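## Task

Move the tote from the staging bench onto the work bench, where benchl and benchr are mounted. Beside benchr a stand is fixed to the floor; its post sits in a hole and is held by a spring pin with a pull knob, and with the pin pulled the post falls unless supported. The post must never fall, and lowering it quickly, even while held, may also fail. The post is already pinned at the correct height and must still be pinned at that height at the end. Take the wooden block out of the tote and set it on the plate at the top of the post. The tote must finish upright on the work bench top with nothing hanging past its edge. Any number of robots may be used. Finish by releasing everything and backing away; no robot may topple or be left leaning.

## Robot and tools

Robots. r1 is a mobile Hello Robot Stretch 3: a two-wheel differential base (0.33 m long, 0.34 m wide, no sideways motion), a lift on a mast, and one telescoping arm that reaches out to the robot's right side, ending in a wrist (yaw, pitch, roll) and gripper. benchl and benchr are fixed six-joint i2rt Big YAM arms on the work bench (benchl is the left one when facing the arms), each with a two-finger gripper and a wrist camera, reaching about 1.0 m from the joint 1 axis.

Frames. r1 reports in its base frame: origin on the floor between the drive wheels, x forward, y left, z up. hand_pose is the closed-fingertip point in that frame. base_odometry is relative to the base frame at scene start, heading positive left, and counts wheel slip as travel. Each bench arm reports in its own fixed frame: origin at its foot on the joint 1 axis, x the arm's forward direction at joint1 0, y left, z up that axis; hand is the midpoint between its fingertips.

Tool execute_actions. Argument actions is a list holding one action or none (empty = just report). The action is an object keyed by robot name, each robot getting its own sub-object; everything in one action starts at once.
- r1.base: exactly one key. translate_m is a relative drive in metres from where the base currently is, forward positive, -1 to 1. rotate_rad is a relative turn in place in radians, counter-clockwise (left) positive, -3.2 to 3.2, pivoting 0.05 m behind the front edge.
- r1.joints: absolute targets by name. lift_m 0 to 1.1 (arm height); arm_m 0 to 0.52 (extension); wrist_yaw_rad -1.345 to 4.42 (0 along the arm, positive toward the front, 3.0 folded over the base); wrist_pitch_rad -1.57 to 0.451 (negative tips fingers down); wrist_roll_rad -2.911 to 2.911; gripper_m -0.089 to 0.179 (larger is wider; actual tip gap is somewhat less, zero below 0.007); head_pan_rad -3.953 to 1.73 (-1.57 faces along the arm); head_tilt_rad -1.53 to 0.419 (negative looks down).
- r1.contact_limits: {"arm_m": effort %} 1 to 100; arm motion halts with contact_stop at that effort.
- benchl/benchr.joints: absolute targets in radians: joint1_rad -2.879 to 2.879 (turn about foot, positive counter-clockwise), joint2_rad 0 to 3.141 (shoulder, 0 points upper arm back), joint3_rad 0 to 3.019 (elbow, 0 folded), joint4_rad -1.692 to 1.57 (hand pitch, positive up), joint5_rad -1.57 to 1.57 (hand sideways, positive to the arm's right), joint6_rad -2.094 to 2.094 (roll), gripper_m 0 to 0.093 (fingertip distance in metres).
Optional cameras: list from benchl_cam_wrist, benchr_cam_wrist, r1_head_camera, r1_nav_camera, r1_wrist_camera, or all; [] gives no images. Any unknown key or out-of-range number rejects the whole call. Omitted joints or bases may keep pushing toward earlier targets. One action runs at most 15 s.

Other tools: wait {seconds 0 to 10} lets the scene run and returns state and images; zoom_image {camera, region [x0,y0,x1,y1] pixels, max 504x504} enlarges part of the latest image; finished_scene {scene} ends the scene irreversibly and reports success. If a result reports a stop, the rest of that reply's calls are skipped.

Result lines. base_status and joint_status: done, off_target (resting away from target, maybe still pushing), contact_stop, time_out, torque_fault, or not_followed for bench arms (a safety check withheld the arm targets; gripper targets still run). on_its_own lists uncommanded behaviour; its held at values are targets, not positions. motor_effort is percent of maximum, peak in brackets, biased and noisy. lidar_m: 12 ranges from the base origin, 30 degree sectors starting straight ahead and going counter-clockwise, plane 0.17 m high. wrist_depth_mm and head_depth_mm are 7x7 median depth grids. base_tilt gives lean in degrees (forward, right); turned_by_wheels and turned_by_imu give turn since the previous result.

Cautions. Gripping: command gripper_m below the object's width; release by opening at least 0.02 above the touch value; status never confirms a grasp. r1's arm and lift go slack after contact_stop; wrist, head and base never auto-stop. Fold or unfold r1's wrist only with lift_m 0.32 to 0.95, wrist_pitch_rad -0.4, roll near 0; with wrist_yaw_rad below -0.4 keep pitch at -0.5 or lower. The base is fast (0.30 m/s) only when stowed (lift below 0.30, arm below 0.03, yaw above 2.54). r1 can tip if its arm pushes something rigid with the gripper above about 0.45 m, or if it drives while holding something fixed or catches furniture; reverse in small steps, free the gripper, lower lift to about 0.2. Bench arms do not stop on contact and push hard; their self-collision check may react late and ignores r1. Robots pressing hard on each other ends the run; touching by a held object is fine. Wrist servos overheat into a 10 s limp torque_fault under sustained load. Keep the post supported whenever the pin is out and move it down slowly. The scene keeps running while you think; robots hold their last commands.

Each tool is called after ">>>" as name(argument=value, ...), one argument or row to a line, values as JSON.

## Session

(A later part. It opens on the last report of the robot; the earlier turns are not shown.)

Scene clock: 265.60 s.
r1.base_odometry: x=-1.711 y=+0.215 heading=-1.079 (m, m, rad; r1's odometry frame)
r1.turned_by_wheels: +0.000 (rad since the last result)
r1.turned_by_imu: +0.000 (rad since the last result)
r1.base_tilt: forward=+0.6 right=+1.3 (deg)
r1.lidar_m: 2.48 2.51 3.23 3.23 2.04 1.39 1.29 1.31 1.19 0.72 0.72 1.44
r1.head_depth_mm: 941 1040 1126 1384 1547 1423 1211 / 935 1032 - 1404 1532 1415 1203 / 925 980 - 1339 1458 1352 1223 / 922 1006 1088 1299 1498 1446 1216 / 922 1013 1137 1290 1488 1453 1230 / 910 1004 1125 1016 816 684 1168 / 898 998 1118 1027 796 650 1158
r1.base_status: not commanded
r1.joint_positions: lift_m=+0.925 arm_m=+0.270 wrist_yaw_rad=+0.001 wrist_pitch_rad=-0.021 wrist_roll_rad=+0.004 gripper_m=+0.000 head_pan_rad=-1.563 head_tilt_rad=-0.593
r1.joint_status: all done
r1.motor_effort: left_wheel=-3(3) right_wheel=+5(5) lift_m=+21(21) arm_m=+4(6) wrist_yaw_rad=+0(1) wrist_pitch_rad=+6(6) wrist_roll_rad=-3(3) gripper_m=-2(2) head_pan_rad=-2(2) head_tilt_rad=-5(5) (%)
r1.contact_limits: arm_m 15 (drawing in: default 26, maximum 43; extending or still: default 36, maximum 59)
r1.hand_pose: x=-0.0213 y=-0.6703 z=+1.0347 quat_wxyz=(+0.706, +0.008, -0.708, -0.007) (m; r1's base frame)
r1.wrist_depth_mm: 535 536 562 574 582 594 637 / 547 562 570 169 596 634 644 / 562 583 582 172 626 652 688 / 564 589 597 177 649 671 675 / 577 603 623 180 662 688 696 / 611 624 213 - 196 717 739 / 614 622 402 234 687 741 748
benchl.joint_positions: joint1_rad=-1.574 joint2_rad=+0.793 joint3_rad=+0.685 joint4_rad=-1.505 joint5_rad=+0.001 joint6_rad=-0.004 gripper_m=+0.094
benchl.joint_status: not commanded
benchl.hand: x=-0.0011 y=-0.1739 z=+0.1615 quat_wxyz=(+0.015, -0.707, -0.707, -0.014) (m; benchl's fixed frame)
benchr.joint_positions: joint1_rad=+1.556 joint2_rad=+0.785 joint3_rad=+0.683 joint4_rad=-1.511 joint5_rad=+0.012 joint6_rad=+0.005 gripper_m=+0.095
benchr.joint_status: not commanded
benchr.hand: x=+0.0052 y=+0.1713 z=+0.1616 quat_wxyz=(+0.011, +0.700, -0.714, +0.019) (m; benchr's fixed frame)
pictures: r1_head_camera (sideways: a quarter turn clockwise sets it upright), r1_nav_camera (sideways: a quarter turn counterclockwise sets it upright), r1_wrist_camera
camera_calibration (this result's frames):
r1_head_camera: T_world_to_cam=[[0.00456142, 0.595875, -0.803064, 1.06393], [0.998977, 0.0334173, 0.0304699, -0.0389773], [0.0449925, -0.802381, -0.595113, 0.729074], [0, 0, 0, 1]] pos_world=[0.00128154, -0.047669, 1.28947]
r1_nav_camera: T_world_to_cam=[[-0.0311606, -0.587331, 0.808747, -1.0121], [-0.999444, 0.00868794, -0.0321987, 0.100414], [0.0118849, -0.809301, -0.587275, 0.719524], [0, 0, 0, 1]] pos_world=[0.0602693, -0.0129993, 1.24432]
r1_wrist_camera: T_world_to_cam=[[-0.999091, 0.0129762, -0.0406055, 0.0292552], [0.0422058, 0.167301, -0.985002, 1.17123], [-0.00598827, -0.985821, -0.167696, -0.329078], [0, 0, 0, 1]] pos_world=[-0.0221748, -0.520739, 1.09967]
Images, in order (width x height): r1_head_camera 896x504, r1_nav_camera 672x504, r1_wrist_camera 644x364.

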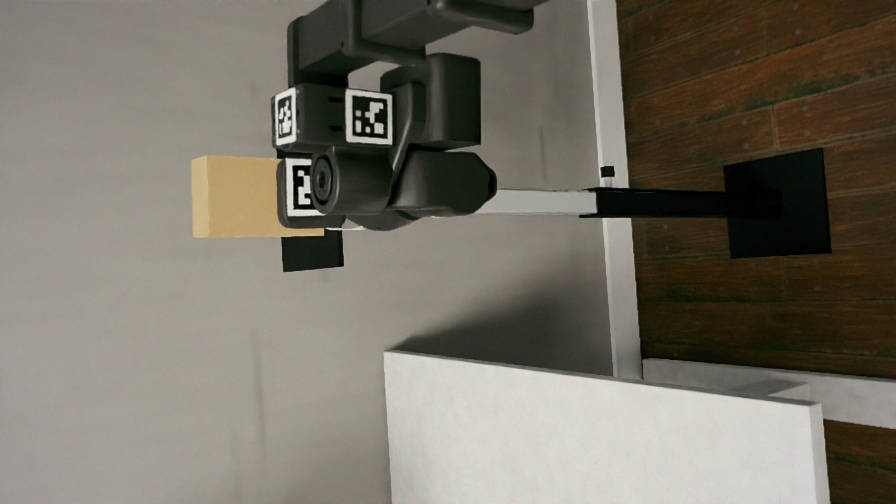

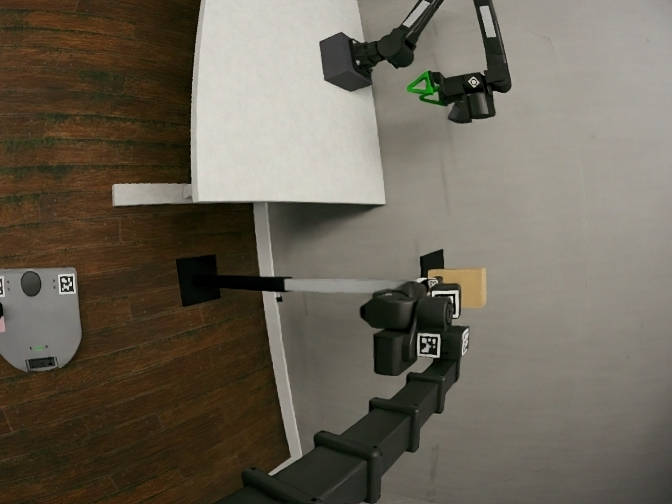

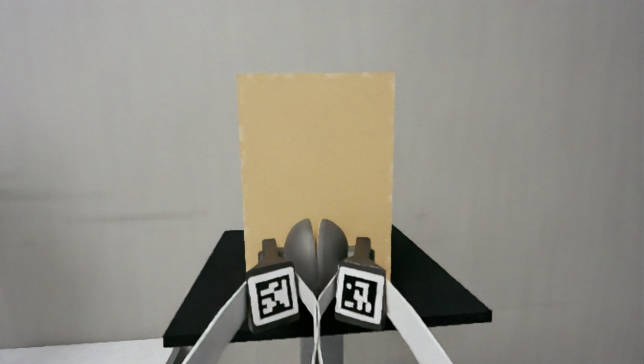

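>>> execute_actions(
  actions=[
    {"r1":{"joints":{"arm_m":0.0}}},
  ],
  cameras=[],
)

>>> execute_actions(
  actions=[
    {"r1":{"base":{"rotate_rad":1.42},"joints":{"lift_m":0.7,"head_pan_rad":0,"head_tilt_rad":-0.5}}},
  ],
  cameras=[],
)

>>> execute_actions(
  actions=[
    {"r1":{"base":{"translate_m":1.0},"joints":{"wrist_pitch_rad":-0.4}}},
  ],
  cameras=["r1_nav_camera","r1_head_camera"],
)

Scene clock: 270.03 s.
r1.base_odometry: x=-1.711 y=+0.215 heading=-1.079 (m, m, rad; r1's odometry frame)
r1.turned_by_wheels: +0.000 (rad since the last result)
r1.turned_by_imu: +0.000 (rad since the last result)
r1.base_tilt: forward=+0.7 right=+1.2 (deg)
r1.lidar_m: 2.47 2.51 3.20 3.22 2.04 1.38 1.29 1.31 1.19 0.72 0.72 1.44
r1.head_depth_mm: 937 1040 1175 1326 1521 - - / 933 1030 1156 1311 1536 - - / 927 981 689 1233 - - - / 921 1003 1084 1287 1515 1444 1214 / 915 1014 1136 1286 1489 1454 1232 / 910 1007 1131 1023 820 686 1171 / 907 1005 1116 1028 797 649 1159
r1.base_status: not commanded
r1.joint_positions: lift_m=+0.925 arm_m=+0.000 wrist_yaw_rad=+0.001 wrist_pitch_rad=-0.021 wrist_roll_rad=+0.004 gripper_m=+0.000 head_pan_rad=-1.563 head_tilt_rad=-0.593
r1.joint_status: all done
r1.motor_effort: left_wheel=-3(3) right_wheel=+4(4) lift_m=+21(21) arm_m=-3(6) wrist_yaw_rad=+0(1) wrist_pitch_rad=+6(6) wrist_roll_rad=-3(3) gripper_m=-3(3) head_pan_rad=-1(2) head_tilt_rad=-4(4) (%)
r1.hand_pose: x=-0.0213 y=-0.4009 z=+1.0347 quat_wxyz=(+0.706, +0.008, -0.708, -0.007) (m; r1's base frame)
r1.wrist_depth_mm: 792 785 826 835 891 897 948 / 788 813 845 876 894 919 923 / 779 832 901 455 892 971 984 / 849 851 879 457 972 970 - / 844 842 887 926 942 995 - / 839 841 914 - 957 978 - / 623 603 969 997 - - -
benchl.joint_positions: joint1_rad=-1.574 joint2_rad=+0.793 joint3_rad=+0.685 joint4_rad=-1.505 joint5_rad=+0.001 joint6_rad=-0.004 gripper_m=+0.094
benchl.joint_status: not commanded
benchl.hand: x=-0.0011 y=-0.1739 z=+0.1615 quat_wxyz=(+0.015, -0.707, -0.707, -0.014) (m; benchl's fixed frame)
benchr.joint_positions: joint1_rad=+1.556 joint2_rad=+0.785 joint3_rad=+0.683 joint4_rad=-1.511 joint5_rad=+0.012 joint6_rad=+0.005 gripper_m=+0.095
benchr.joint_status: not commanded
benchr.hand: x=+0.0052 y=+0.1713 z=+0.1616 quat_wxyz=(+0.011, +0.700, -0.714, +0.019) (m; benchr's fixed frame)
pictures: none
No camera images: the call's "cameras" was empty. Leave "cameras" out to get every camera's image.

Scene clock: 273.23 s.
r1.base_odometry: x=-1.711 y=+0.215 heading=+0.341 (m, m, rad; r1's odometry frame)
r1.turned_by_wheels: +1.420 (rad since the last result)
r1.turned_by_imu: +1.433 (rad since the last result)
r1.base_tilt: forward=+0.7 right=+1.4 (deg)
r1.lidar_m: 3.45 2.52 1.48 1.29 1.29 1.28 0.72 0.72 1.30 1.64 2.48 2.89
r1.head_depth_mm: 3363 3688 3841 2553 1911 1527 1272 / 3330 3590 3795 2529 1936 1525 1278 / 3238 3429 3655 2576 1920 1531 1276 / 3182 3350 3693 2588 1917 1525 1276 / 3073 3286 3631 2585 1950 1546 1288 / 3020 3201 3533 2621 1945 1540 1286 / 2935 3233 3482 2632 1957 1568 1300
r1.base_status: done
r1.joint_positions: lift_m=+0.700 arm_m=+0.000 wrist_yaw_rad=+0.001 wrist_pitch_rad=-0.021 wrist_roll_rad=+0.004 gripper_m=+0.000 head_pan_rad=-0.007 head_tilt_rad=-0.507
r1.joint_status: all done
r1.motor_effort: left_wheel=-3(7) right_wheel=+5(10) lift_m=+22(22) arm_m=-3(3) wrist_yaw_rad=-1(0) wrist_pitch_rad=+6(6) wrist_roll_rad=-3(3) gripper_m=-2(3) head_pan_rad=+3(28) head_tilt_rad=+4(18) (%)
r1.hand_pose: x=-0.0213 y=-0.4009 z=+0.8097 quat_wxyz=(+0.706, +0.008, -0.708, -0.007) (m; r1's base frame)
r1.wrist_depth_mm: - - - - - - 992 / - - - - - - 981 / - - - - - - - / - - - - - - 952 / - - - - 576 490 483 / - - - - - 357 328 / - - - - - - 257
benchl.joint_positions: joint1_rad=-1.574 joint2_rad=+0.793 joint3_rad=+0.685 joint4_rad=-1.505 joint5_rad=+0.001 joint6_rad=-0.004 gripper_m=+0.094
benchl.joint_status: not commanded
benchl.hand: x=-0.0011 y=-0.1739 z=+0.1615 quat_wxyz=(+0.015, -0.707, -0.707, -0.014) (m; benchl's fixed frame)
benchr.joint_positions: joint1_rad=+1.556 joint2_rad=+0.785 joint3_rad=+0.683 joint4_rad=-1.511 joint5_rad=+0.012 joint6_rad=+0.005 gripper_m=+0.095
benchr.joint_status: not commanded
benchr.hand: x=+0.0052 y=+0.1713 z=+0.1616 quat_wxyz=(+0.011, +0.700, -0.714, +0.019) (m; benchr's fixed frame)
pictures: none
No camera images: the call's "cameras" was empty. Leave "cameras" out to get every camera's image.

Scene clock: 284.80 s.
r1.base_odometry: x=-0.769 y=+0.550 heading=+0.341 (m, m, rad; r1's odometry frame)
r1.turned_by_wheels: +0.000 (rad since the last result)
r1.turned_by_imu: +0.004 (rad since the last result)
r1.base_tilt: forward=+0.6 right=+1.3 (deg)
r1.lidar_m: 2.44 2.26 1.76 1.53 1.54 1.80 1.66 1.65 2.08 2.23 2.24 2.61
r1.head_depth_mm: 2462 2745 2955 2574 1909 1523 1268 / 2379 2601 2538 2566 1926 1526 1274 / 2367 2536 2810 2552 1923 1537 1277 / 2303 2519 2740 2593 1926 1542 1275 / 2254 2454 2701 2603 1946 1542 1291 / 2228 2393 2382 2592 1957 1544 1292 / 2157 2366 2275 2539 1957 1559 1293
r1.base_status: done
r1.joint_positions: lift_m=+0.700 arm_m=+0.000 wrist_yaw_rad=+0.001 wrist_pitch_rad=-0.415 wrist_roll_rad=+0.004 gripper_m=+0.000 head_pan_rad=-0.007 head_tilt_rad=-0.507
r1.joint_status: all done
r1.motor_effort: left_wheel=-4(5) right_wheel=+5(11) lift_m=+22(22) arm_m=-3(3) wrist_yaw_rad=+0(1) wrist_pitch_rad=+4(5) wrist_roll_rad=-3(3) gripper_m=-3(3) head_pan_rad=+3(3) head_tilt_rad=+5(5) (%)
r1.hand_pose: x=-0.0214 y=-0.3700 z=+0.7136 quat_wxyz=(+0.691, +0.146, -0.693, -0.146) (m; r1's base frame)
r1.wrist_depth_mm: - - - - - - - / - - - - - - - / - - - - - - - / - - - - - - - / - - - - - - - / - - - - - - - / 937 941 899 897 933 909 951
benchl.joint_positions: joint1_rad=-1.574 joint2_rad=+0.793 joint3_rad=+0.685 joint4_rad=-1.505 joint5_rad=+0.001 joint6_rad=-0.004 gripper_m=+0.094
benchl.joint_status: not commanded
benchl.hand: x=-0.0011 y=-0.1739 z=+0.1615 quat_wxyz=(+0.015, -0.707, -0.707, -0.014) (m; benchl's fixed frame)
benchr.joint_positions: joint1_rad=+1.556 joint2_rad=+0.785 joint3_rad=+0.683 joint4_rad=-1.511 joint5_rad=+0.012 joint6_rad=+0.005 gripper_m=+0.095
benchr.joint_status: not commanded
benchr.hand: x=+0.0052 y=+0.1713 z=+0.1616 quat_wxyz=(+0.011, +0.700, -0.714, +0.019) (m; benchr's fixed frame)
pictures: r1_head_camera (sideways: a quarter turn clockwise sets it upright), r1_nav_camera (sideways: a quarter turn counterclockwise sets it upright)
camera_calibration (this result's frames):
r1_head_camera: T_world_to_cam=[[-0.524818, 0.0129081, -0.851117, 1.12981], [-0.0210916, 0.999381, 0.0281623, -0.0297539], [0.850953, 0.0327315, -0.524221, 0.631926], [0, 0, 0, 1]] pos_world=[0.0545757, -0.00553214, 1.2937]
r1_nav_camera: T_world_to_cam=[[0.515425, -0.0393743, 0.85603, -1.07708], [-0.0207134, -0.999224, -0.033489, 0.0961275], [0.856684, -0.000470246, -0.515841, 0.621433], [0, 0, 0, 1]] pos_world=[0.0247755, 0.0539358, 1.2458]
Images, in order (width x height): r1_head_camera 896x504, r1_nav_camera 672x504.

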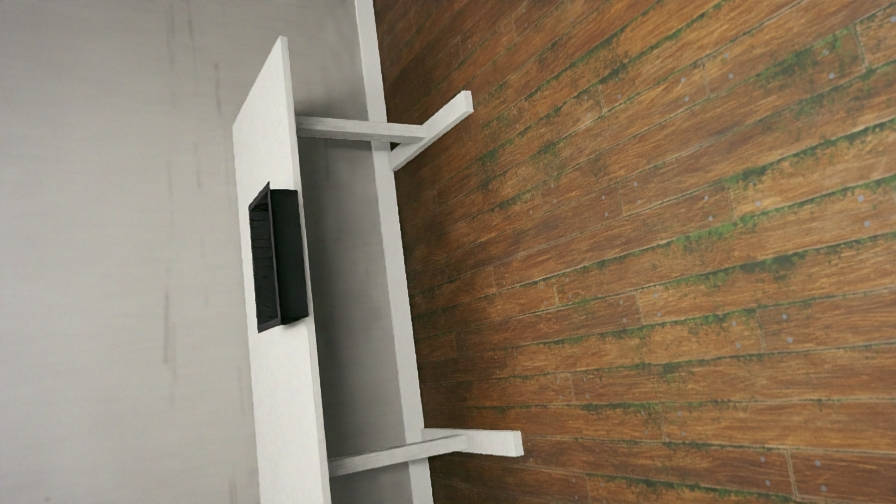

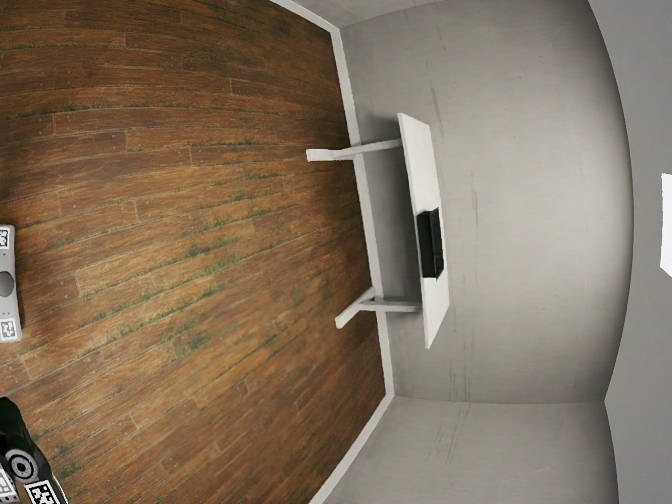

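>>> execute_actions(
  actions=[
    {"r1":{"base":{"translate_m":1.0},"joints":{"wrist_pitch_rad":-1.5,"wrist_roll_rad":1.57,"gripper_m":0.08,"lift_m":0.95,"head_tilt_rad":-0.8}}},
  ],
  cameras=[],
)

>>> execute_actions(
  actions=[
    {"r1":{"base":{"translate_m":0.38}}},
  ],
  cameras=[],
)

>>> execute_actions(
  actions=[
    {"r1":{"base":{"rotate_rad":1.8},"joints":{"head_pan_rad":-1.57,"head_tilt_rad":-0.9}}},
  ],
  cameras=["r1_nav_camera","r1_head_camera","r1_wrist_camera"],
)

Scene clock: 298.03 s.
r1.base_odometry: x=+0.174 y=+0.884 heading=+0.341 (m, m, rad; r1's odometry frame)
r1.turned_by_wheels: +0.000 (rad since the last result)
r1.turned_by_imu: +0.004 (rad since the last result)
r1.base_tilt: forward=+0.8 right=+1.4 (deg)
r1.lidar_m: 1.48 1.36 2.00 1.77 1.77 2.09 2.64 2.82 2.28 1.99 2.00 1.46
r1.head_depth_mm: 1571 1233 2018 1762 1473 1274 1125 / 1542 1240 1981 1747 1488 1277 1132 / 1515 1155 2035 1771 1487 1283 1128 / 1516 1162 1976 1793 1496 1294 1136 / 1473 1147 1947 1793 1509 1294 1134 / 1438 1188 1056 1781 1500 1297 1144 / 1422 1301 1099 1804 1512 1307 1151
r1.base_status: done
r1.joint_positions: lift_m=+0.950 arm_m=+0.000 wrist_yaw_rad=+0.001 wrist_pitch_rad=-1.493 wrist_roll_rad=+1.563 gripper_m=+0.080 head_pan_rad=-0.007 head_tilt_rad=-0.790
r1.joint_status: all done
r1.motor_effort: left_wheel=-3(5) right_wheel=+4(10) lift_m=+42(45) arm_m=-3(3) wrist_yaw_rad=-1(1) wrist_pitch_rad=-2(3) wrist_roll_rad=+4(7) gripper_m=-1(95) head_pan_rad=+3(3) head_tilt_rad=-6(33) (%)
r1.hand_pose: x=-0.0215 y=-0.1408 z=+0.8310 quat_wxyz=(+0.003, +0.003, -0.734, -0.679) (m; r1's base frame)
r1.wrist_depth_mm: 977 990 996 937 937 931 896 / - - - - - 973 902 / - - 992 - - 950 961 / - - - - - 997 997 / - - - - - - 962 / - - - - - - - / - - - - - - -
benchl.joint_positions: joint1_rad=-1.574 joint2_rad=+0.793 joint3_rad=+0.685 joint4_rad=-1.505 joint5_rad=+0.001 joint6_rad=-0.004 gripper_m=+0.094
benchl.joint_status: not commanded
benchl.hand: x=-0.0011 y=-0.1739 z=+0.1615 quat_wxyz=(+0.015, -0.707, -0.707, -0.014) (m; benchl's fixed frame)
benchr.joint_positions: joint1_rad=+1.556 joint2_rad=+0.785 joint3_rad=+0.683 joint4_rad=-1.511 joint5_rad=+0.012 joint6_rad=+0.005 gripper_m=+0.095
benchr.joint_status: not commanded
benchr.hand: x=+0.0052 y=+0.1713 z=+0.1616 quat_wxyz=(+0.011, +0.700, -0.714, +0.019) (m; benchr's fixed frame)
pictures: none
No camera images: the call's "cameras" was empty. Leave "cameras" out to get every camera's image.

Scene clock: 302.80 s.
r1.base_odometry: x=+0.532 y=+1.011 heading=+0.341 (m, m, rad; r1's odometry frame)
r1.turned_by_wheels: +0.000 (rad since the last result)
r1.turned_by_imu: +0.001 (rad since the last result)
r1.base_tilt: forward=+0.6 right=+1.2 (deg)
r1.lidar_m: 1.33 1.11 1.07 1.87 1.86 2.19 3.03 3.14 2.17 1.90 1.90 1.09
r1.head_depth_mm: 1251 1237 954 1423 1441 1266 1115 / 1227 1255 954 843 1478 1275 1128 / 1198 1249 876 821 1490 1284 1128 / 1173 1262 893 802 1506 1294 1139 / 1142 1235 882 811 1502 1292 1143 / 1121 1228 885 792 1504 1306 1149 / 1099 1193 992 738 1516 1311 1148
r1.base_status: done
r1.joint_positions: lift_m=+0.950 arm_m=+0.000 wrist_yaw_rad=+0.001 wrist_pitch_rad=-1.493 wrist_roll_rad=+1.563 gripper_m=+0.080 head_pan_rad=-0.007 head_tilt_rad=-0.790
r1.joint_status: not commanded
r1.motor_effort: left_wheel=-3(6) right_wheel=+5(10) lift_m=+42(42) arm_m=-3(4) wrist_yaw_rad=+0(1) wrist_pitch_rad=-2(2) wrist_roll_rad=+4(4) gripper_m=+0(0) head_pan_rad=+3(3) head_tilt_rad=-6(6) (%)
r1.hand_pose: x=-0.0215 y=-0.1408 z=+0.8310 quat_wxyz=(+0.003, +0.003, -0.734, -0.679) (m; r1's base frame)
r1.wrist_depth_mm: - 993 974 966 958 930 917 / - - - - - 931 916 / - - - - - 957 969 / - - - - - 999 975 / - - - - - - - / - - - - - - - / - - - - - - -
benchl.joint_positions: joint1_rad=-1.574 joint2_rad=+0.793 joint3_rad=+0.685 joint4_rad=-1.505 joint5_rad=+0.001 joint6_rad=-0.004 gripper_m=+0.094
benchl.joint_status: not commanded
benchl.hand: x=-0.0011 y=-0.1739 z=+0.1615 quat_wxyz=(+0.015, -0.707, -0.707, -0.014) (m; benchl's fixed frame)
benchr.joint_positions: joint1_rad=+1.556 joint2_rad=+0.785 joint3_rad=+0.683 joint4_rad=-1.511 joint5_rad=+0.012 joint6_rad=+0.005 gripper_m=+0.095
benchr.joint_status: not commanded
benchr.hand: x=+0.0052 y=+0.1713 z=+0.1616 quat_wxyz=(+0.011, +0.700, -0.714, +0.019) (m; benchr's fixed frame)
pictures: none
No camera images: the call's "cameras" was empty. Leave "cameras" out to get every camera's image.

Scene clock: 306.63 s.
r1.base_odometry: x=+0.532 y=+1.011 heading=+2.140 (m, m, rad; r1's odometry frame)
r1.turned_by_wheels: +1.800 (rad since the last result)
r1.turned_by_imu: +1.817 (rad since the last result)
r1.base_tilt: forward=+0.6 right=+1.4 (deg)
r1.lidar_m: 1.87 1.93 2.65 3.03 2.71 1.98 1.90 1.89 1.09 1.33 1.07 1.88
r1.head_depth_mm: 1159 1016 842 - - - 1097 / 1164 1017 832 - - - 1125 / 1178 1028 839 - - - - / 1190 1034 840 1560 1422 1202 1130 / 1194 1041 803 1574 1416 1250 1118 / 1199 1052 856 1562 1414 1254 1123 / 1198 1063 864 1507 1422 1263 1125
r1.base_status: done
r1.joint_positions: lift_m=+0.950 arm_m=+0.000 wrist_yaw_rad=+0.001 wrist_pitch_rad=-1.493 wrist_roll_rad=+1.563 gripper_m=+0.080 head_pan_rad=-1.563 head_tilt_rad=-0.889
r1.joint_status: all done
r1.motor_effort: left_wheel=-3(8) right_wheel=+5(9) lift_m=+42(42) arm_m=-3(3) wrist_yaw_rad=-1(1) wrist_pitch_rad=-2(2) wrist_roll_rad=+4(4) gripper_m=+0(1) head_pan_rad=-2(29) head_tilt_rad=-7(21) (%)
r1.hand_pose: x=-0.0215 y=-0.1408 z=+0.8310 quat_wxyz=(+0.003, +0.003, -0.734, -0.679) (m; r1's base frame)
r1.wrist_depth_mm: - 982 979 940 923 935 937 / - - 998 - - 930 950 / - - 990 998 - 929 976 / - - - - - - 973 / - - - - - - - / - - - - - - - / - - - - - - -
benchl.joint_positions: joint1_rad=-1.574 joint2_rad=+0.793 joint3_rad=+0.685 joint4_rad=-1.505 joint5_rad=+0.001 joint6_rad=-0.004 gripper_m=+0.094
benchl.joint_status: not commanded
benchl.hand: x=-0.0011 y=-0.1739 z=+0.1615 quat_wxyz=(+0.015, -0.707, -0.707, -0.014) (m; benchl's fixed frame)
benchr.joint_positions: joint1_rad=+1.556 joint2_rad=+0.785 joint3_rad=+0.683 joint4_rad=-1.511 joint5_rad=+0.012 joint6_rad=+0.005 gripper_m=+0.095
benchr.joint_status: not commanded
benchr.hand: x=+0.0052 y=+0.1713 z=+0.1616 quat_wxyz=(+0.011, +0.700, -0.714, +0.019) (m; benchr's fixed frame)
pictures: r1_head_camera (sideways: a quarter turn clockwise sets it upright), r1_nav_camera (sideways: a quarter turn counterclockwise sets it upright), r1_wrist_camera
camera_calibration (this result's frames):
r1_head_camera: T_world_to_cam=[[0.00288702, 0.804269, -0.594258, 0.791823], [0.999053, 0.0234784, 0.0366292, -0.0469835], [0.043412, -0.593801, -0.80344, 1.00003], [0, 0, 0, 1]] pos_world=[0.00123969, -0.0419163, 1.27573]
r1_nav_camera: T_world_to_cam=[[-0.0294708, -0.797766, 0.602247, -0.742997], [-0.999512, 0.0172988, -0.025996, 0.0923283], [0.0103205, -0.602719, -0.797886, 0.993458], [0, 0, 0, 1]] pos_world=[0.0601335, 0.00444153, 1.24253]
r1_wrist_camera: T_world_to_cam=[[0.0290058, 0.997507, -0.0643296, 0.194392], [0.988899, -0.0192538, 0.147335, -0.0648653], [0.145729, -0.0678891, -0.986992, 0.972085], [0, 0, 0, 1]] pos_world=[-0.0831545, -0.129162, 0.981503]
Images, in order (width x height): r1_head_camera 896x504, r1_nav_camera 672x504, r1_wrist_camera 644x364.

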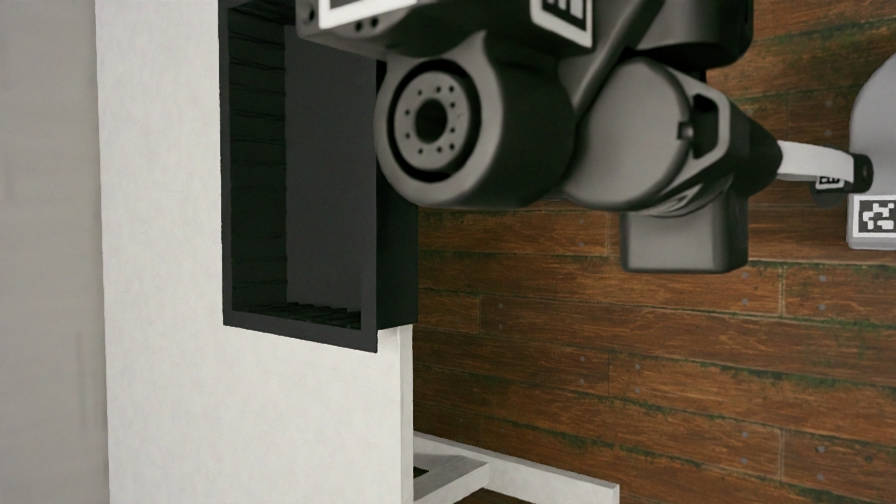

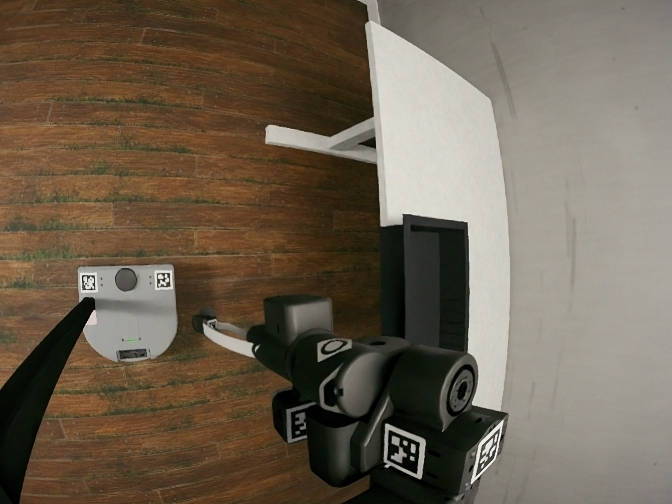

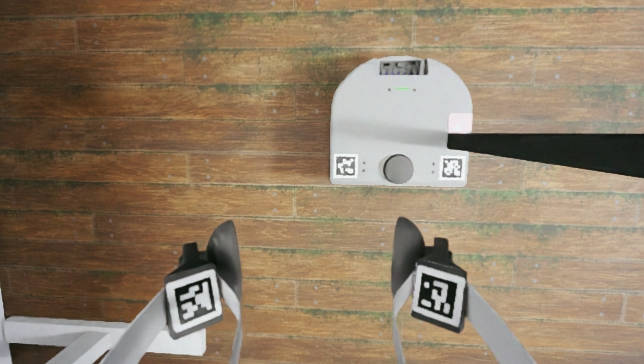

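>>> execute_actions(
  actions=[
    {"r1":{"base":{"translate_m":-0.05},"joints":{"arm_m":0.375}}},
  ],
  cameras=["r1_nav_camera","r1_head_camera","r1_wrist_camera"],
)

Scene clock: 312.30 s.
r1.base_odometry: x=+0.559 y=+0.969 heading=+2.140 (m, m, rad; r1's odometry frame)
r1.turned_by_wheels: +0.000 (rad since the last result)
r1.turned_by_imu: -0.001 (rad since the last result)
r1.base_tilt: forward=+0.6 right=+1.3 (deg)
r1.lidar_m: 1.91 1.99 2.71 3.14 2.63 1.93 1.85 1.89 1.06 1.33 1.09 1.88
r1.head_depth_mm: - 980 736 1526 1381 1228 1097 / - 1084 831 1541 1391 1232 1120 / - - 832 1540 1406 1231 1128 / 1194 1035 841 1558 1394 1243 1117 / 1196 1050 828 1574 1408 1248 1123 / 1191 1051 817 1580 1425 1248 1125 / 1196 1056 865 1538 1430 1258 1129
r1.base_status: done
r1.joint_positions: lift_m=+0.950 arm_m=+0.375 wrist_yaw_rad=+0.000 wrist_pitch_rad=-1.494 wrist_roll_rad=+1.565 gripper_m=+0.080 head_pan_rad=-1.563 head_tilt_rad=-0.889
r1.joint_status: all done
r1.motor_effort: left_wheel=-3(8) right_wheel=+5(7) lift_m=+42(42) arm_m=+4(3) wrist_yaw_rad=+0(0) wrist_pitch_rad=-2(2) wrist_roll_rad=+3(4) gripper_m=+1(0) head_pan_rad=-1(2) head_tilt_rad=-7(7) (%)
r1.hand_pose: x=-0.0215 y=-0.5151 z=+0.8310 quat_wxyz=(+0.003, +0.002, -0.734, -0.680) (m; r1's base frame)
r1.wrist_depth_mm: 262 260 255 167 957 923 903 / 267 264 257 171 986 984 930 / 272 270 265 261 990 - - / 280 279 271 269 - - 969 / 293 288 281 273 - - - / 296 293 282 280 - - 999 / 299 303 293 289 - - -
benchl.joint_positions: joint1_rad=-1.574 joint2_rad=+0.793 joint3_rad=+0.685 joint4_rad=-1.505 joint5_rad=+0.001 joint6_rad=-0.004 gripper_m=+0.094
benchl.joint_status: not commanded
benchl.hand: x=-0.0011 y=-0.1739 z=+0.1615 quat_wxyz=(+0.015, -0.707, -0.707, -0.014) (m; benchl's fixed frame)
benchr.joint_positions: joint1_rad=+1.556 joint2_rad=+0.785 joint3_rad=+0.683 joint4_rad=-1.511 joint5_rad=+0.012 joint6_rad=+0.005 gripper_m=+0.095
benchr.joint_status: not commanded
benchr.hand: x=+0.0052 y=+0.1713 z=+0.1616 quat_wxyz=(+0.011, +0.700, -0.714, +0.019) (m; benchr's fixed frame)
pictures: r1_head_camera (sideways: a quarter turn clockwise sets it upright), r1_nav_camera (sideways: a quarter turn counterclockwise sets it upright), r1_wrist_camera
camera_calibration (this result's frames):
r1_head_camera: T_world_to_cam=[[0.00301331, 0.804354, -0.594143, 0.791673], [0.999057, 0.0233155, 0.0366315, -0.0469864], [0.0433174, -0.593693, -0.803525, 1.00014], [0, 0, 0, 1]] pos_world=[0.00123304, -0.0419118, 1.27573]
r1_nav_camera: T_world_to_cam=[[-0.0295961, -0.797847, 0.602133, -0.742848], [-0.99951, 0.0174603, -0.0259924, 0.0923236], [0.0102245, -0.602607, -0.797972, 0.99357], [0, 0, 0, 1]] pos_world=[0.0601342, 0.00444146, 1.24254]
r1_wrist_camera: T_world_to_cam=[[0.0310013, 0.997501, -0.0634842, 0.567033], [0.988839, -0.0213479, 0.14745, -0.073248], [0.145726, -0.0673468, -0.98703, 0.946993], [0, 0, 0, 1]] pos_world=[-0.08315, -0.503402, 0.981509]
Images, in order (width x height): r1_head_camera 896x504, r1_nav_camera 672x504, r1_wrist_camera 644x364.

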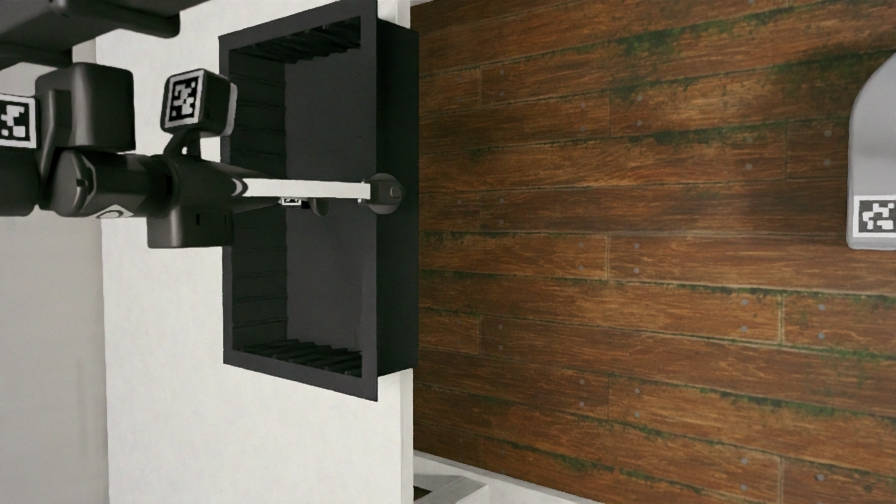

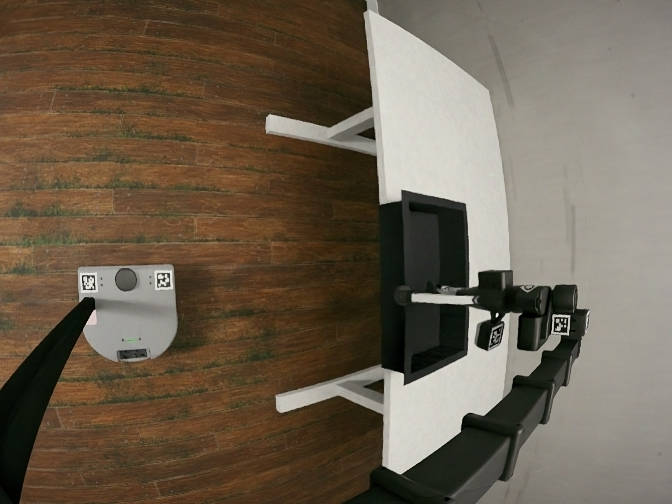

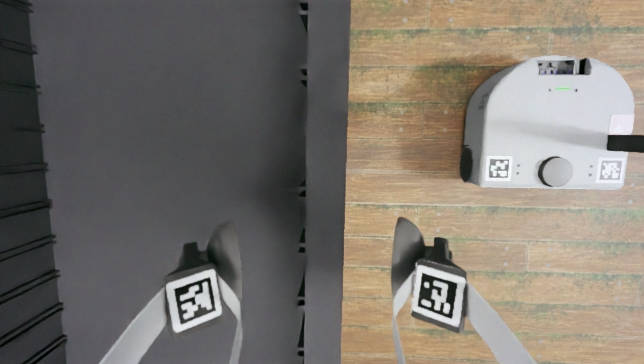

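>>> execute_actions(
  actions=[
    {"r1":{"joints":{"lift_m":0.872}}},
  ],
  cameras=["r1_wrist_camera"],
)

>>> execute_actions(
  actions=[
    {"r1":{"joints":{"gripper_m":-0.03}}},
  ],
  cameras=["r1_wrist_camera"],
)

>>> execute_actions(
  actions=[
    {"r1":{"joints":{"lift_m":0.93,"wrist_pitch_rad":-1.3}}},
  ],
  cameras=["r1_nav_camera","r1_head_camera","r1_wrist_camera"],
)

Scene clock: 314.97 s.
r1.base_odometry: x=+0.559 y=+0.969 heading=+2.140 (m, m, rad; r1's odometry frame)
r1.turned_by_wheels: +0.000 (rad since the last result)
r1.turned_by_imu: +0.000 (rad since the last result)
r1.base_tilt: forward=+0.6 right=+1.4 (deg)
r1.lidar_m: 1.92 1.98 2.72 3.13 2.63 1.92 1.85 1.89 1.06 1.33 1.09 1.88
r1.head_depth_mm: 1151 - 787 1529 1386 1226 1107 / 1133 - 811 1539 1393 1231 1121 / 1139 - 812 1532 1402 1231 1131 / 1189 1036 823 1564 1401 1236 1132 / 1190 1045 823 1571 1409 1254 1115 / 1199 1054 815 1570 1412 1252 1115 / 1196 1062 861 1548 1426 1260 1122
r1.base_status: not commanded
r1.joint_positions: lift_m=+0.872 arm_m=+0.375 wrist_yaw_rad=+0.000 wrist_pitch_rad=-1.494 wrist_roll_rad=+1.565 gripper_m=+0.080 head_pan_rad=-1.563 head_tilt_rad=-0.889
r1.joint_status: all done
r1.motor_effort: left_wheel=-3(3) right_wheel=+5(5) lift_m=+22(34) arm_m=+3(3) wrist_yaw_rad=+0(0) wrist_pitch_rad=-2(2) wrist_roll_rad=+3(3) gripper_m=+0(0) head_pan_rad=-2(2) head_tilt_rad=-7(6) (%)
r1.hand_pose: x=-0.0215 y=-0.5151 z=+0.7537 quat_wxyz=(+0.003, +0.002, -0.733, -0.680) (m; r1's base frame)
r1.wrist_depth_mm: 183 181 177 93 882 837 814 / 190 186 183 95 888 843 - / 194 189 186 97 891 - - / 200 195 192 100 961 913 - / 203 201 195 103 945 927 919 / 209 206 200 105 974 930 954 / 214 212 206 107 - 989 943
benchl.joint_positions: joint1_rad=-1.574 joint2_rad=+0.793 joint3_rad=+0.685 joint4_rad=-1.505 joint5_rad=+0.001 joint6_rad=-0.004 gripper_m=+0.094
benchl.joint_status: not commanded
benchl.hand: x=-0.0011 y=-0.1739 z=+0.1615 quat_wxyz=(+0.015, -0.707, -0.707, -0.014) (m; benchl's fixed frame)
benchr.joint_positions: joint1_rad=+1.556 joint2_rad=+0.785 joint3_rad=+0.683 joint4_rad=-1.511 joint5_rad=+0.012 joint6_rad=+0.005 gripper_m=+0.095
benchr.joint_status: not commanded
benchr.hand: x=+0.0052 y=+0.1713 z=+0.1616 quat_wxyz=(+0.011, +0.700, -0.714, +0.019) (m; benchr's fixed frame)
pictures: r1_wrist_camera
camera_calibration (this result's frames):
r1_wrist_camera: T_world_to_cam=[[0.0310013, 0.997502, -0.0634645, 0.562114], [0.988839, -0.0213509, 0.147449, -0.0618611], [0.145726, -0.0673273, -0.987031, 0.870773], [0, 0, 0, 1]] pos_world=[-0.08315, -0.503404, 0.904276]
Images, in order (width x height): r1_wrist_camera 644x364.

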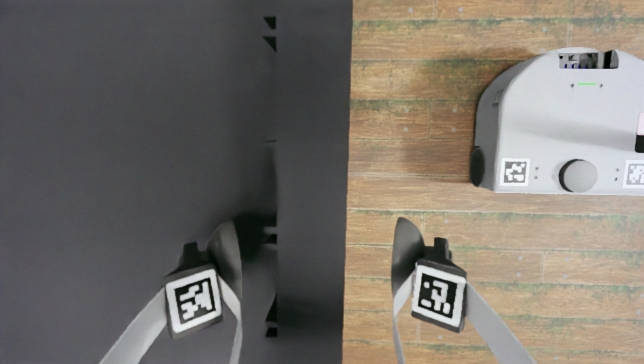

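Scene clock: 316.57 s.
r1.base_odometry: x=+0.559 y=+0.969 heading=+2.140 (m, m, rad; r1's odometry frame)
r1.turned_by_wheels: +0.000 (rad since the last result)
r1.turned_by_imu: +0.000 (rad since the last result)
r1.base_tilt: forward=+0.7 right=+1.2 (deg)
r1.lidar_m: 1.91 1.99 2.71 3.14 2.64 1.92 1.85 1.90 1.06 1.33 1.10 1.89
r1.head_depth_mm: 1158 - 788 1523 1392 1230 1100 / 1140 - 808 1525 1398 1230 1126 / 1140 - 804 1547 1400 1232 1134 / 1189 1038 819 1565 1402 1237 1124 / 1187 1042 826 1564 1414 1247 1118 / 1200 1053 817 1563 1419 1256 1116 / 1200 1058 862 1552 1416 1254 1130
r1.base_status: not commanded
r1.joint_positions: lift_m=+0.872 arm_m=+0.375 wrist_yaw_rad=+0.000 wrist_pitch_rad=-1.490 wrist_roll_rad=+1.565 gripper_m=-0.028 head_pan_rad=-1.563 head_tilt_rad=-0.889
r1.joint_status: all done
r1.motor_effort: left_wheel=-4(3) right_wheel=+5(5) lift_m=+21(21) arm_m=+3(3) wrist_yaw_rad=+0(1) wrist_pitch_rad=-3(4) wrist_roll_rad=+3(3) gripper_m=-31(99) head_pan_rad=-2(2) head_tilt_rad=-7(7) (%)
r1.hand_pose: x=-0.0215 y=-0.5161 z=+0.7537 quat_wxyz=(+0.003, +0.002, -0.735, -0.678) (m; r1's base frame)
r1.wrist_depth_mm: 186 182 178 93 877 860 841 / 189 187 183 95 874 861 - / 193 190 186 97 910 - - / 198 195 190 100 950 929 - / 204 199 196 102 990 931 926 / 209 205 - 104 964 970 956 / 217 212 207 107 991 - 949
benchl.joint_positions: joint1_rad=-1.574 joint2_rad=+0.793 joint3_rad=+0.685 joint4_rad=-1.505 joint5_rad=+0.001 joint6_rad=-0.004 gripper_m=+0.094
benchl.joint_status: not commanded
benchl.hand: x=-0.0011 y=-0.1739 z=+0.1615 quat_wxyz=(+0.015, -0.707, -0.707, -0.014) (m; benchl's fixed frame)
benchr.joint_positions: joint1_rad=+1.556 joint2_rad=+0.785 joint3_rad=+0.683 joint4_rad=-1.511 joint5_rad=+0.012 joint6_rad=+0.005 gripper_m=+0.095
benchr.joint_status: not commanded
benchr.hand: x=+0.0052 y=+0.1713 z=+0.1616 quat_wxyz=(+0.011, +0.700, -0.714, +0.019) (m; benchr's fixed frame)
pictures: r1_wrist_camera
camera_calibration (this result's frames):
r1_wrist_camera: T_world_to_cam=[[0.0309993, 0.997253, -0.0672763, 0.565899], [0.988839, -0.0207851, 0.147531, -0.0616509], [0.145727, -0.0710988, -0.986767, 0.868541], [0, 0, 0, 1]] pos_world=[-0.0831499, -0.503874, 0.904214]
Images, in order (width x height): r1_wrist_camera 644x364.

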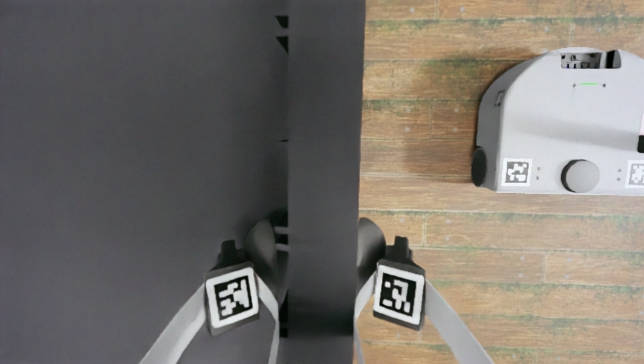

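Scene clock: 317.93 s.
r1.base_odometry: x=+0.559 y=+0.969 heading=+2.140 (m, m, rad; r1's odometry frame)
r1.turned_by_wheels: +0.000 (rad since the last result)
r1.turned_by_imu: +0.000 (rad since the last result)
r1.base_tilt: forward=+0.7 right=+1.3 (deg)
r1.lidar_m: 1.91 1.98 2.72 3.11 2.63 1.92 1.86 1.89 1.06 1.33 1.10 1.89
r1.head_depth_mm: - 851 683 1561 1391 1231 1092 / - - 686 1571 1401 1231 1118 / - - 695 1578 1400 1239 1136 / 1186 1051 705 1549 1410 1242 1124 / 1198 1047 706 1561 1407 1253 1121 / 1195 1059 814 1565 1430 1250 1124 / 1204 1072 864 1544 1412 1255 1130
r1.base_status: not commanded
r1.joint_positions: lift_m=+0.929 arm_m=+0.375 wrist_yaw_rad=+0.000 wrist_pitch_rad=-1.315 wrist_roll_rad=+1.565 gripper_m=-0.022 head_pan_rad=-1.563 head_tilt_rad=-0.889
r1.joint_status: all done
r1.on_its_own: gripper_m is held at -0.023, not at your -0.030, by its stall guard, which is not easing now
r1.motor_effort: left_wheel=-4(4) right_wheel=+5(4) lift_m=+46(46) arm_m=+3(3) wrist_yaw_rad=-1(1) wrist_pitch_rad=+4(6) wrist_roll_rad=+3(3) gripper_m=-26(30) head_pan_rad=-2(2) head_tilt_rad=-7(7) (%)
r1.hand_pose: x=-0.0215 y=-0.5609 z=+0.8141 quat_wxyz=(+0.003, +0.002, -0.791, -0.612) (m; r1's base frame)
r1.wrist_depth_mm: 247 260 219 100 893 863 816 / 247 268 225 103 930 873 830 / 253 277 232 105 954 907 - / 250 281 240 108 958 906 - / 256 288 248 108 - 917 882 / 256 294 267 111 - 920 892 / 261 299 256 116 - 969 919
benchl.joint_positions: joint1_rad=-1.574 joint2_rad=+0.793 joint3_rad=+0.685 joint4_rad=-1.505 joint5_rad=+0.001 joint6_rad=-0.004 gripper_m=+0.094
benchl.joint_status: not commanded
benchl.hand: x=-0.0011 y=-0.1739 z=+0.1615 quat_wxyz=(+0.015, -0.707, -0.707, -0.014) (m; benchl's fixed frame)
benchr.joint_positions: joint1_rad=+1.556 joint2_rad=+0.785 joint3_rad=+0.683 joint4_rad=-1.511 joint5_rad=+0.012 joint6_rad=+0.005 gripper_m=+0.095
benchr.joint_status: not commanded
benchr.hand: x=+0.0052 y=+0.1713 z=+0.1616 quat_wxyz=(+0.011, +0.700, -0.714, +0.019) (m; benchr's fixed frame)
pictures: r1_head_camera (sideways: a quarter turn clockwise sets it upright), r1_nav_camera (sideways: a quarter turn counterclockwise sets it upright), r1_wrist_camera
camera_calibration (this result's frames):
r1_head_camera: T_world_to_cam=[[0.00301311, 0.804354, -0.594143, 0.791673], [0.999057, 0.0233157, 0.0366315, -0.0469864], [0.0433175, -0.593693, -0.803525, 1.00014], [0, 0, 0, 1]] pos_world=[0.00123305, -0.0419119, 1.27573]
r1_nav_camera: T_world_to_cam=[[-0.0295959, -0.797847, 0.602133, -0.742849], [-0.99951, 0.0174601, -0.0259924, 0.0923236], [0.0102247, -0.602607, -0.797972, 0.99357], [0, 0, 0, 1]] pos_world=[0.0601342, 0.00444146, 1.24254]
r1_wrist_camera: T_world_to_cam=[[0.031379, 0.970335, -0.239719, 0.73997], [0.988816, 0.00484803, 0.149059, -0.0583734], [0.145799, -0.241715, -0.959331, 0.806907], [0, 0, 0, 1]] pos_world=[-0.0831456, -0.522694, 0.960177]
Images, in order (width x height): r1_head_camera 896x504, r1_nav_camera 672x504, r1_wrist_camera 644x364.

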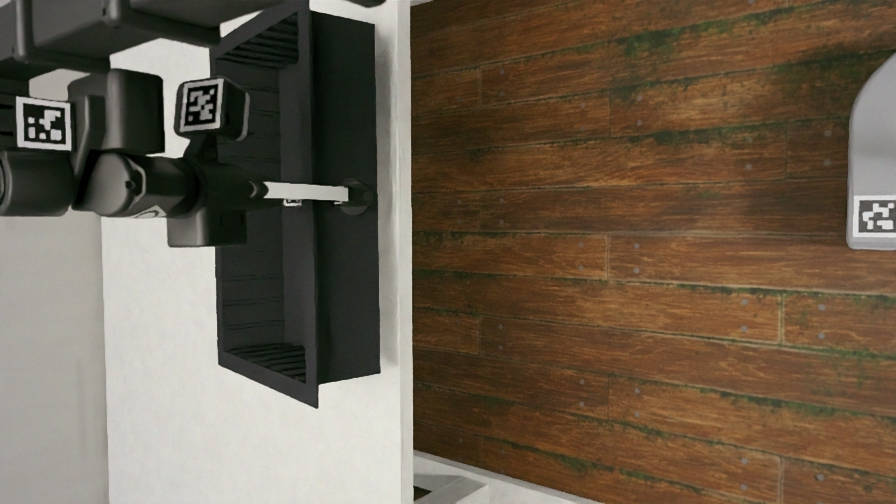

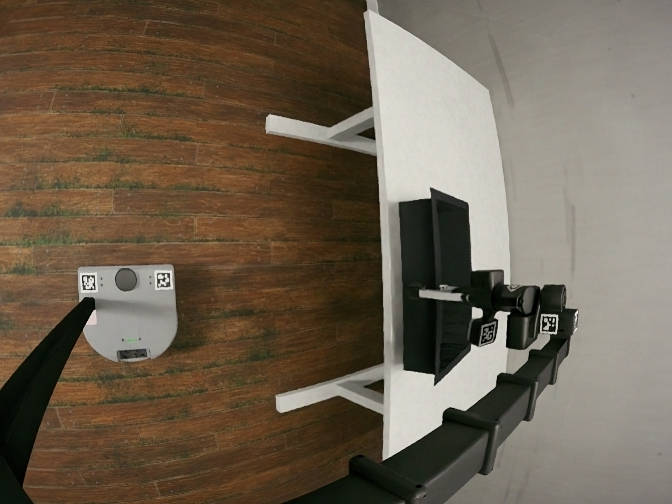

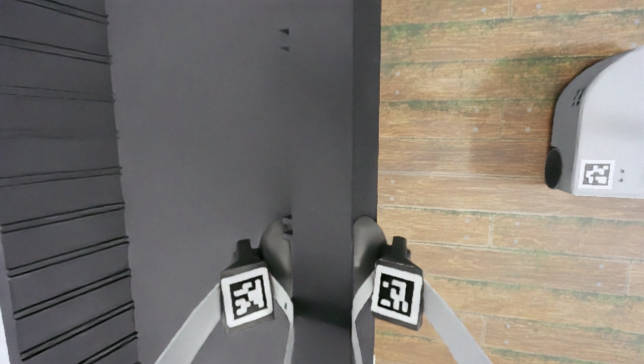

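Tilting, far edge on the table. Continue lifting slowly.

>>> execute_actions(
  actions=[
    {"r1":{"joints":{"lift_m":1.02,"arm_m":0.33,"gripper_m":-0.035}}},
  ],
  cameras=["r1_nav_camera","r1_head_camera","r1_wrist_camera"],
)

Scene clock: 319.93 s.
r1.base_odometry: x=+0.559 y=+0.969 heading=+2.140 (m, m, rad; r1's odometry frame)
r1.turned_by_wheels: +0.000 (rad since the last result)
r1.turned_by_imu: +0.000 (rad since the last result)
r1.base_tilt: forward=+0.7 right=+1.5 (deg)
r1.lidar_m: 1.91 1.98 2.72 3.14 2.64 1.92 1.85 1.89 1.07 1.33 1.09 1.88
r1.head_depth_mm: 1177 738 584 1569 1374 1226 1099 / 1182 759 586 1575 1395 1232 1118 / - 770 599 1582 1404 1230 1139 / 1163 774 587 1560 1408 1241 1122 / 1186 792 590 1556 1417 1246 1112 / 1186 1054 603 1575 1410 1254 1121 / 1200 1058 861 1536 1427 1265 1124
r1.base_status: not commanded
r1.joint_positions: lift_m=+1.019 arm_m=+0.330 wrist_yaw_rad=+0.000 wrist_pitch_rad=-1.328 wrist_roll_rad=+1.565 gripper_m=-0.029 head_pan_rad=-1.563 head_tilt_rad=-0.889
r1.joint_status: gripper_m off_target (ended at -0.029, target -0.035); the others done
r1.on_its_own: gripper_m is held at -0.028, not at your -0.035, by its stall guard, which is still easing
r1.motor_effort: left_wheel=-3(3) right_wheel=+4(4) lift_m=+46(49) arm_m=-3(3) wrist_yaw_rad=-1(0) wrist_pitch_rad=+8(9) wrist_roll_rad=+3(3) gripper_m=-4(91) head_pan_rad=-2(2) head_tilt_rad=-7(7) (%)
r1.hand_pose: x=-0.0215 y=-0.5132 z=+0.9036 quat_wxyz=(+0.003, +0.002, -0.787, -0.617) (m; r1's base frame)
r1.wrist_depth_mm: 249 264 221 101 989 950 874 / 249 273 227 103 - 967 - / 252 275 234 105 - 992 - / 255 282 239 109 - - 956 / 259 290 251 110 - - 948 / 258 296 271 112 - - 984 / 261 304 258 116 - - -
benchl.joint_positions: joint1_rad=-1.574 joint2_rad=+0.793 joint3_rad=+0.685 joint4_rad=-1.505 joint5_rad=+0.001 joint6_rad=-0.004 gripper_m=+0.094
benchl.joint_status: not commanded
benchl.hand: x=-0.0011 y=-0.1739 z=+0.1615 quat_wxyz=(+0.015, -0.707, -0.707, -0.014) (m; benchl's fixed frame)
benchr.joint_positions: joint1_rad=+1.556 joint2_rad=+0.785 joint3_rad=+0.683 joint4_rad=-1.511 joint5_rad=+0.012 joint6_rad=+0.005 gripper_m=+0.095
benchr.joint_status: not commanded
benchr.hand: x=+0.0052 y=+0.1713 z=+0.1616 quat_wxyz=(+0.011, +0.700, -0.714, +0.019) (m; benchr's fixed frame)
pictures: r1_head_camera (sideways: a quarter turn clockwise sets it upright), r1_nav_camera (sideways: a quarter turn counterclockwise sets it upright), r1_wrist_camera
camera_calibration (this result's frames):
r1_head_camera: T_world_to_cam=[[0.00301349, 0.804354, -0.594142, 0.791672], [0.999057, 0.0233152, 0.0366315, -0.0469865], [0.0433172, -0.593693, -0.803525, 1.00014], [0, 0, 0, 1]] pos_world=[0.00123303, -0.0419118, 1.27573]
r1_nav_camera: T_world_to_cam=[[-0.0295962, -0.797847, 0.602133, -0.742848], [-0.99951, 0.0174606, -0.0259924, 0.0923236], [0.0102244, -0.602607, -0.797973, 0.993571], [0, 0, 0, 1]] pos_world=[0.0601342, 0.00444149, 1.24254]
r1_wrist_camera: T_world_to_cam=[[0.0313865, 0.973314, -0.227319, 0.705395], [0.988817, 0.00293738, 0.149105, -0.0729629], [0.145794, -0.229457, -0.962338, 0.913296], [0, 0, 0, 1]] pos_world=[-0.083146, -0.476795, 1.05013]
Images, in order (width x height): r1_head_camera 896x504, r1_nav_camera 672x504, r1_wrist_camera 644x364.

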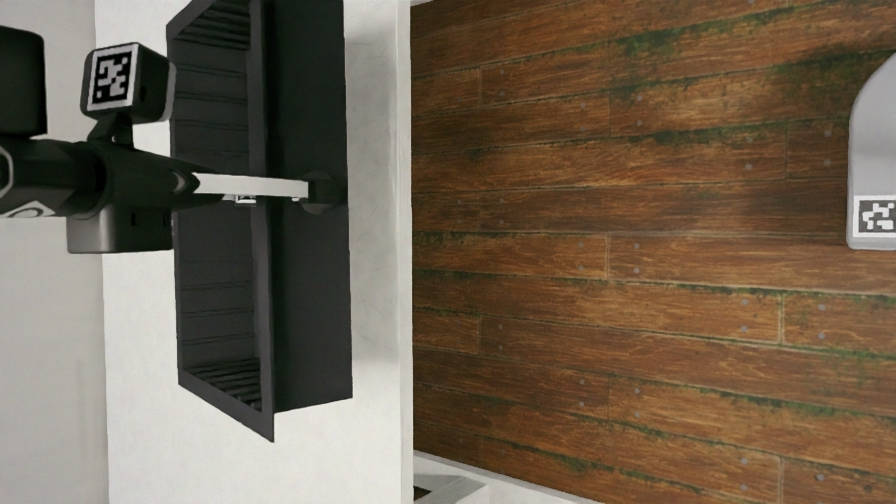

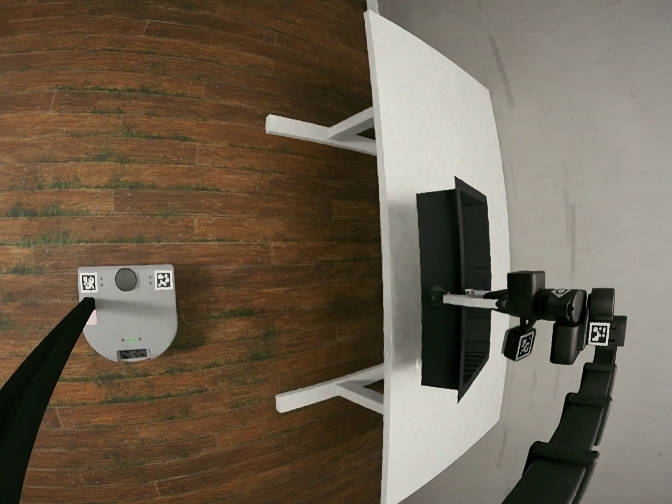

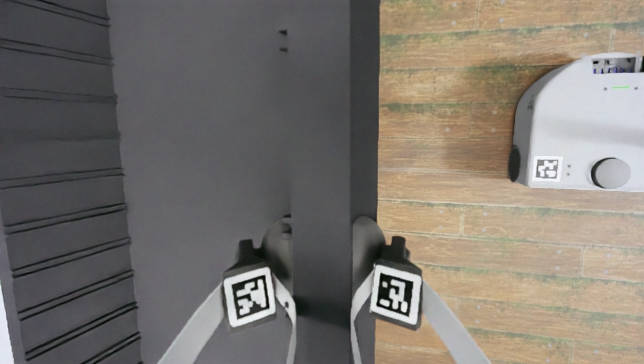

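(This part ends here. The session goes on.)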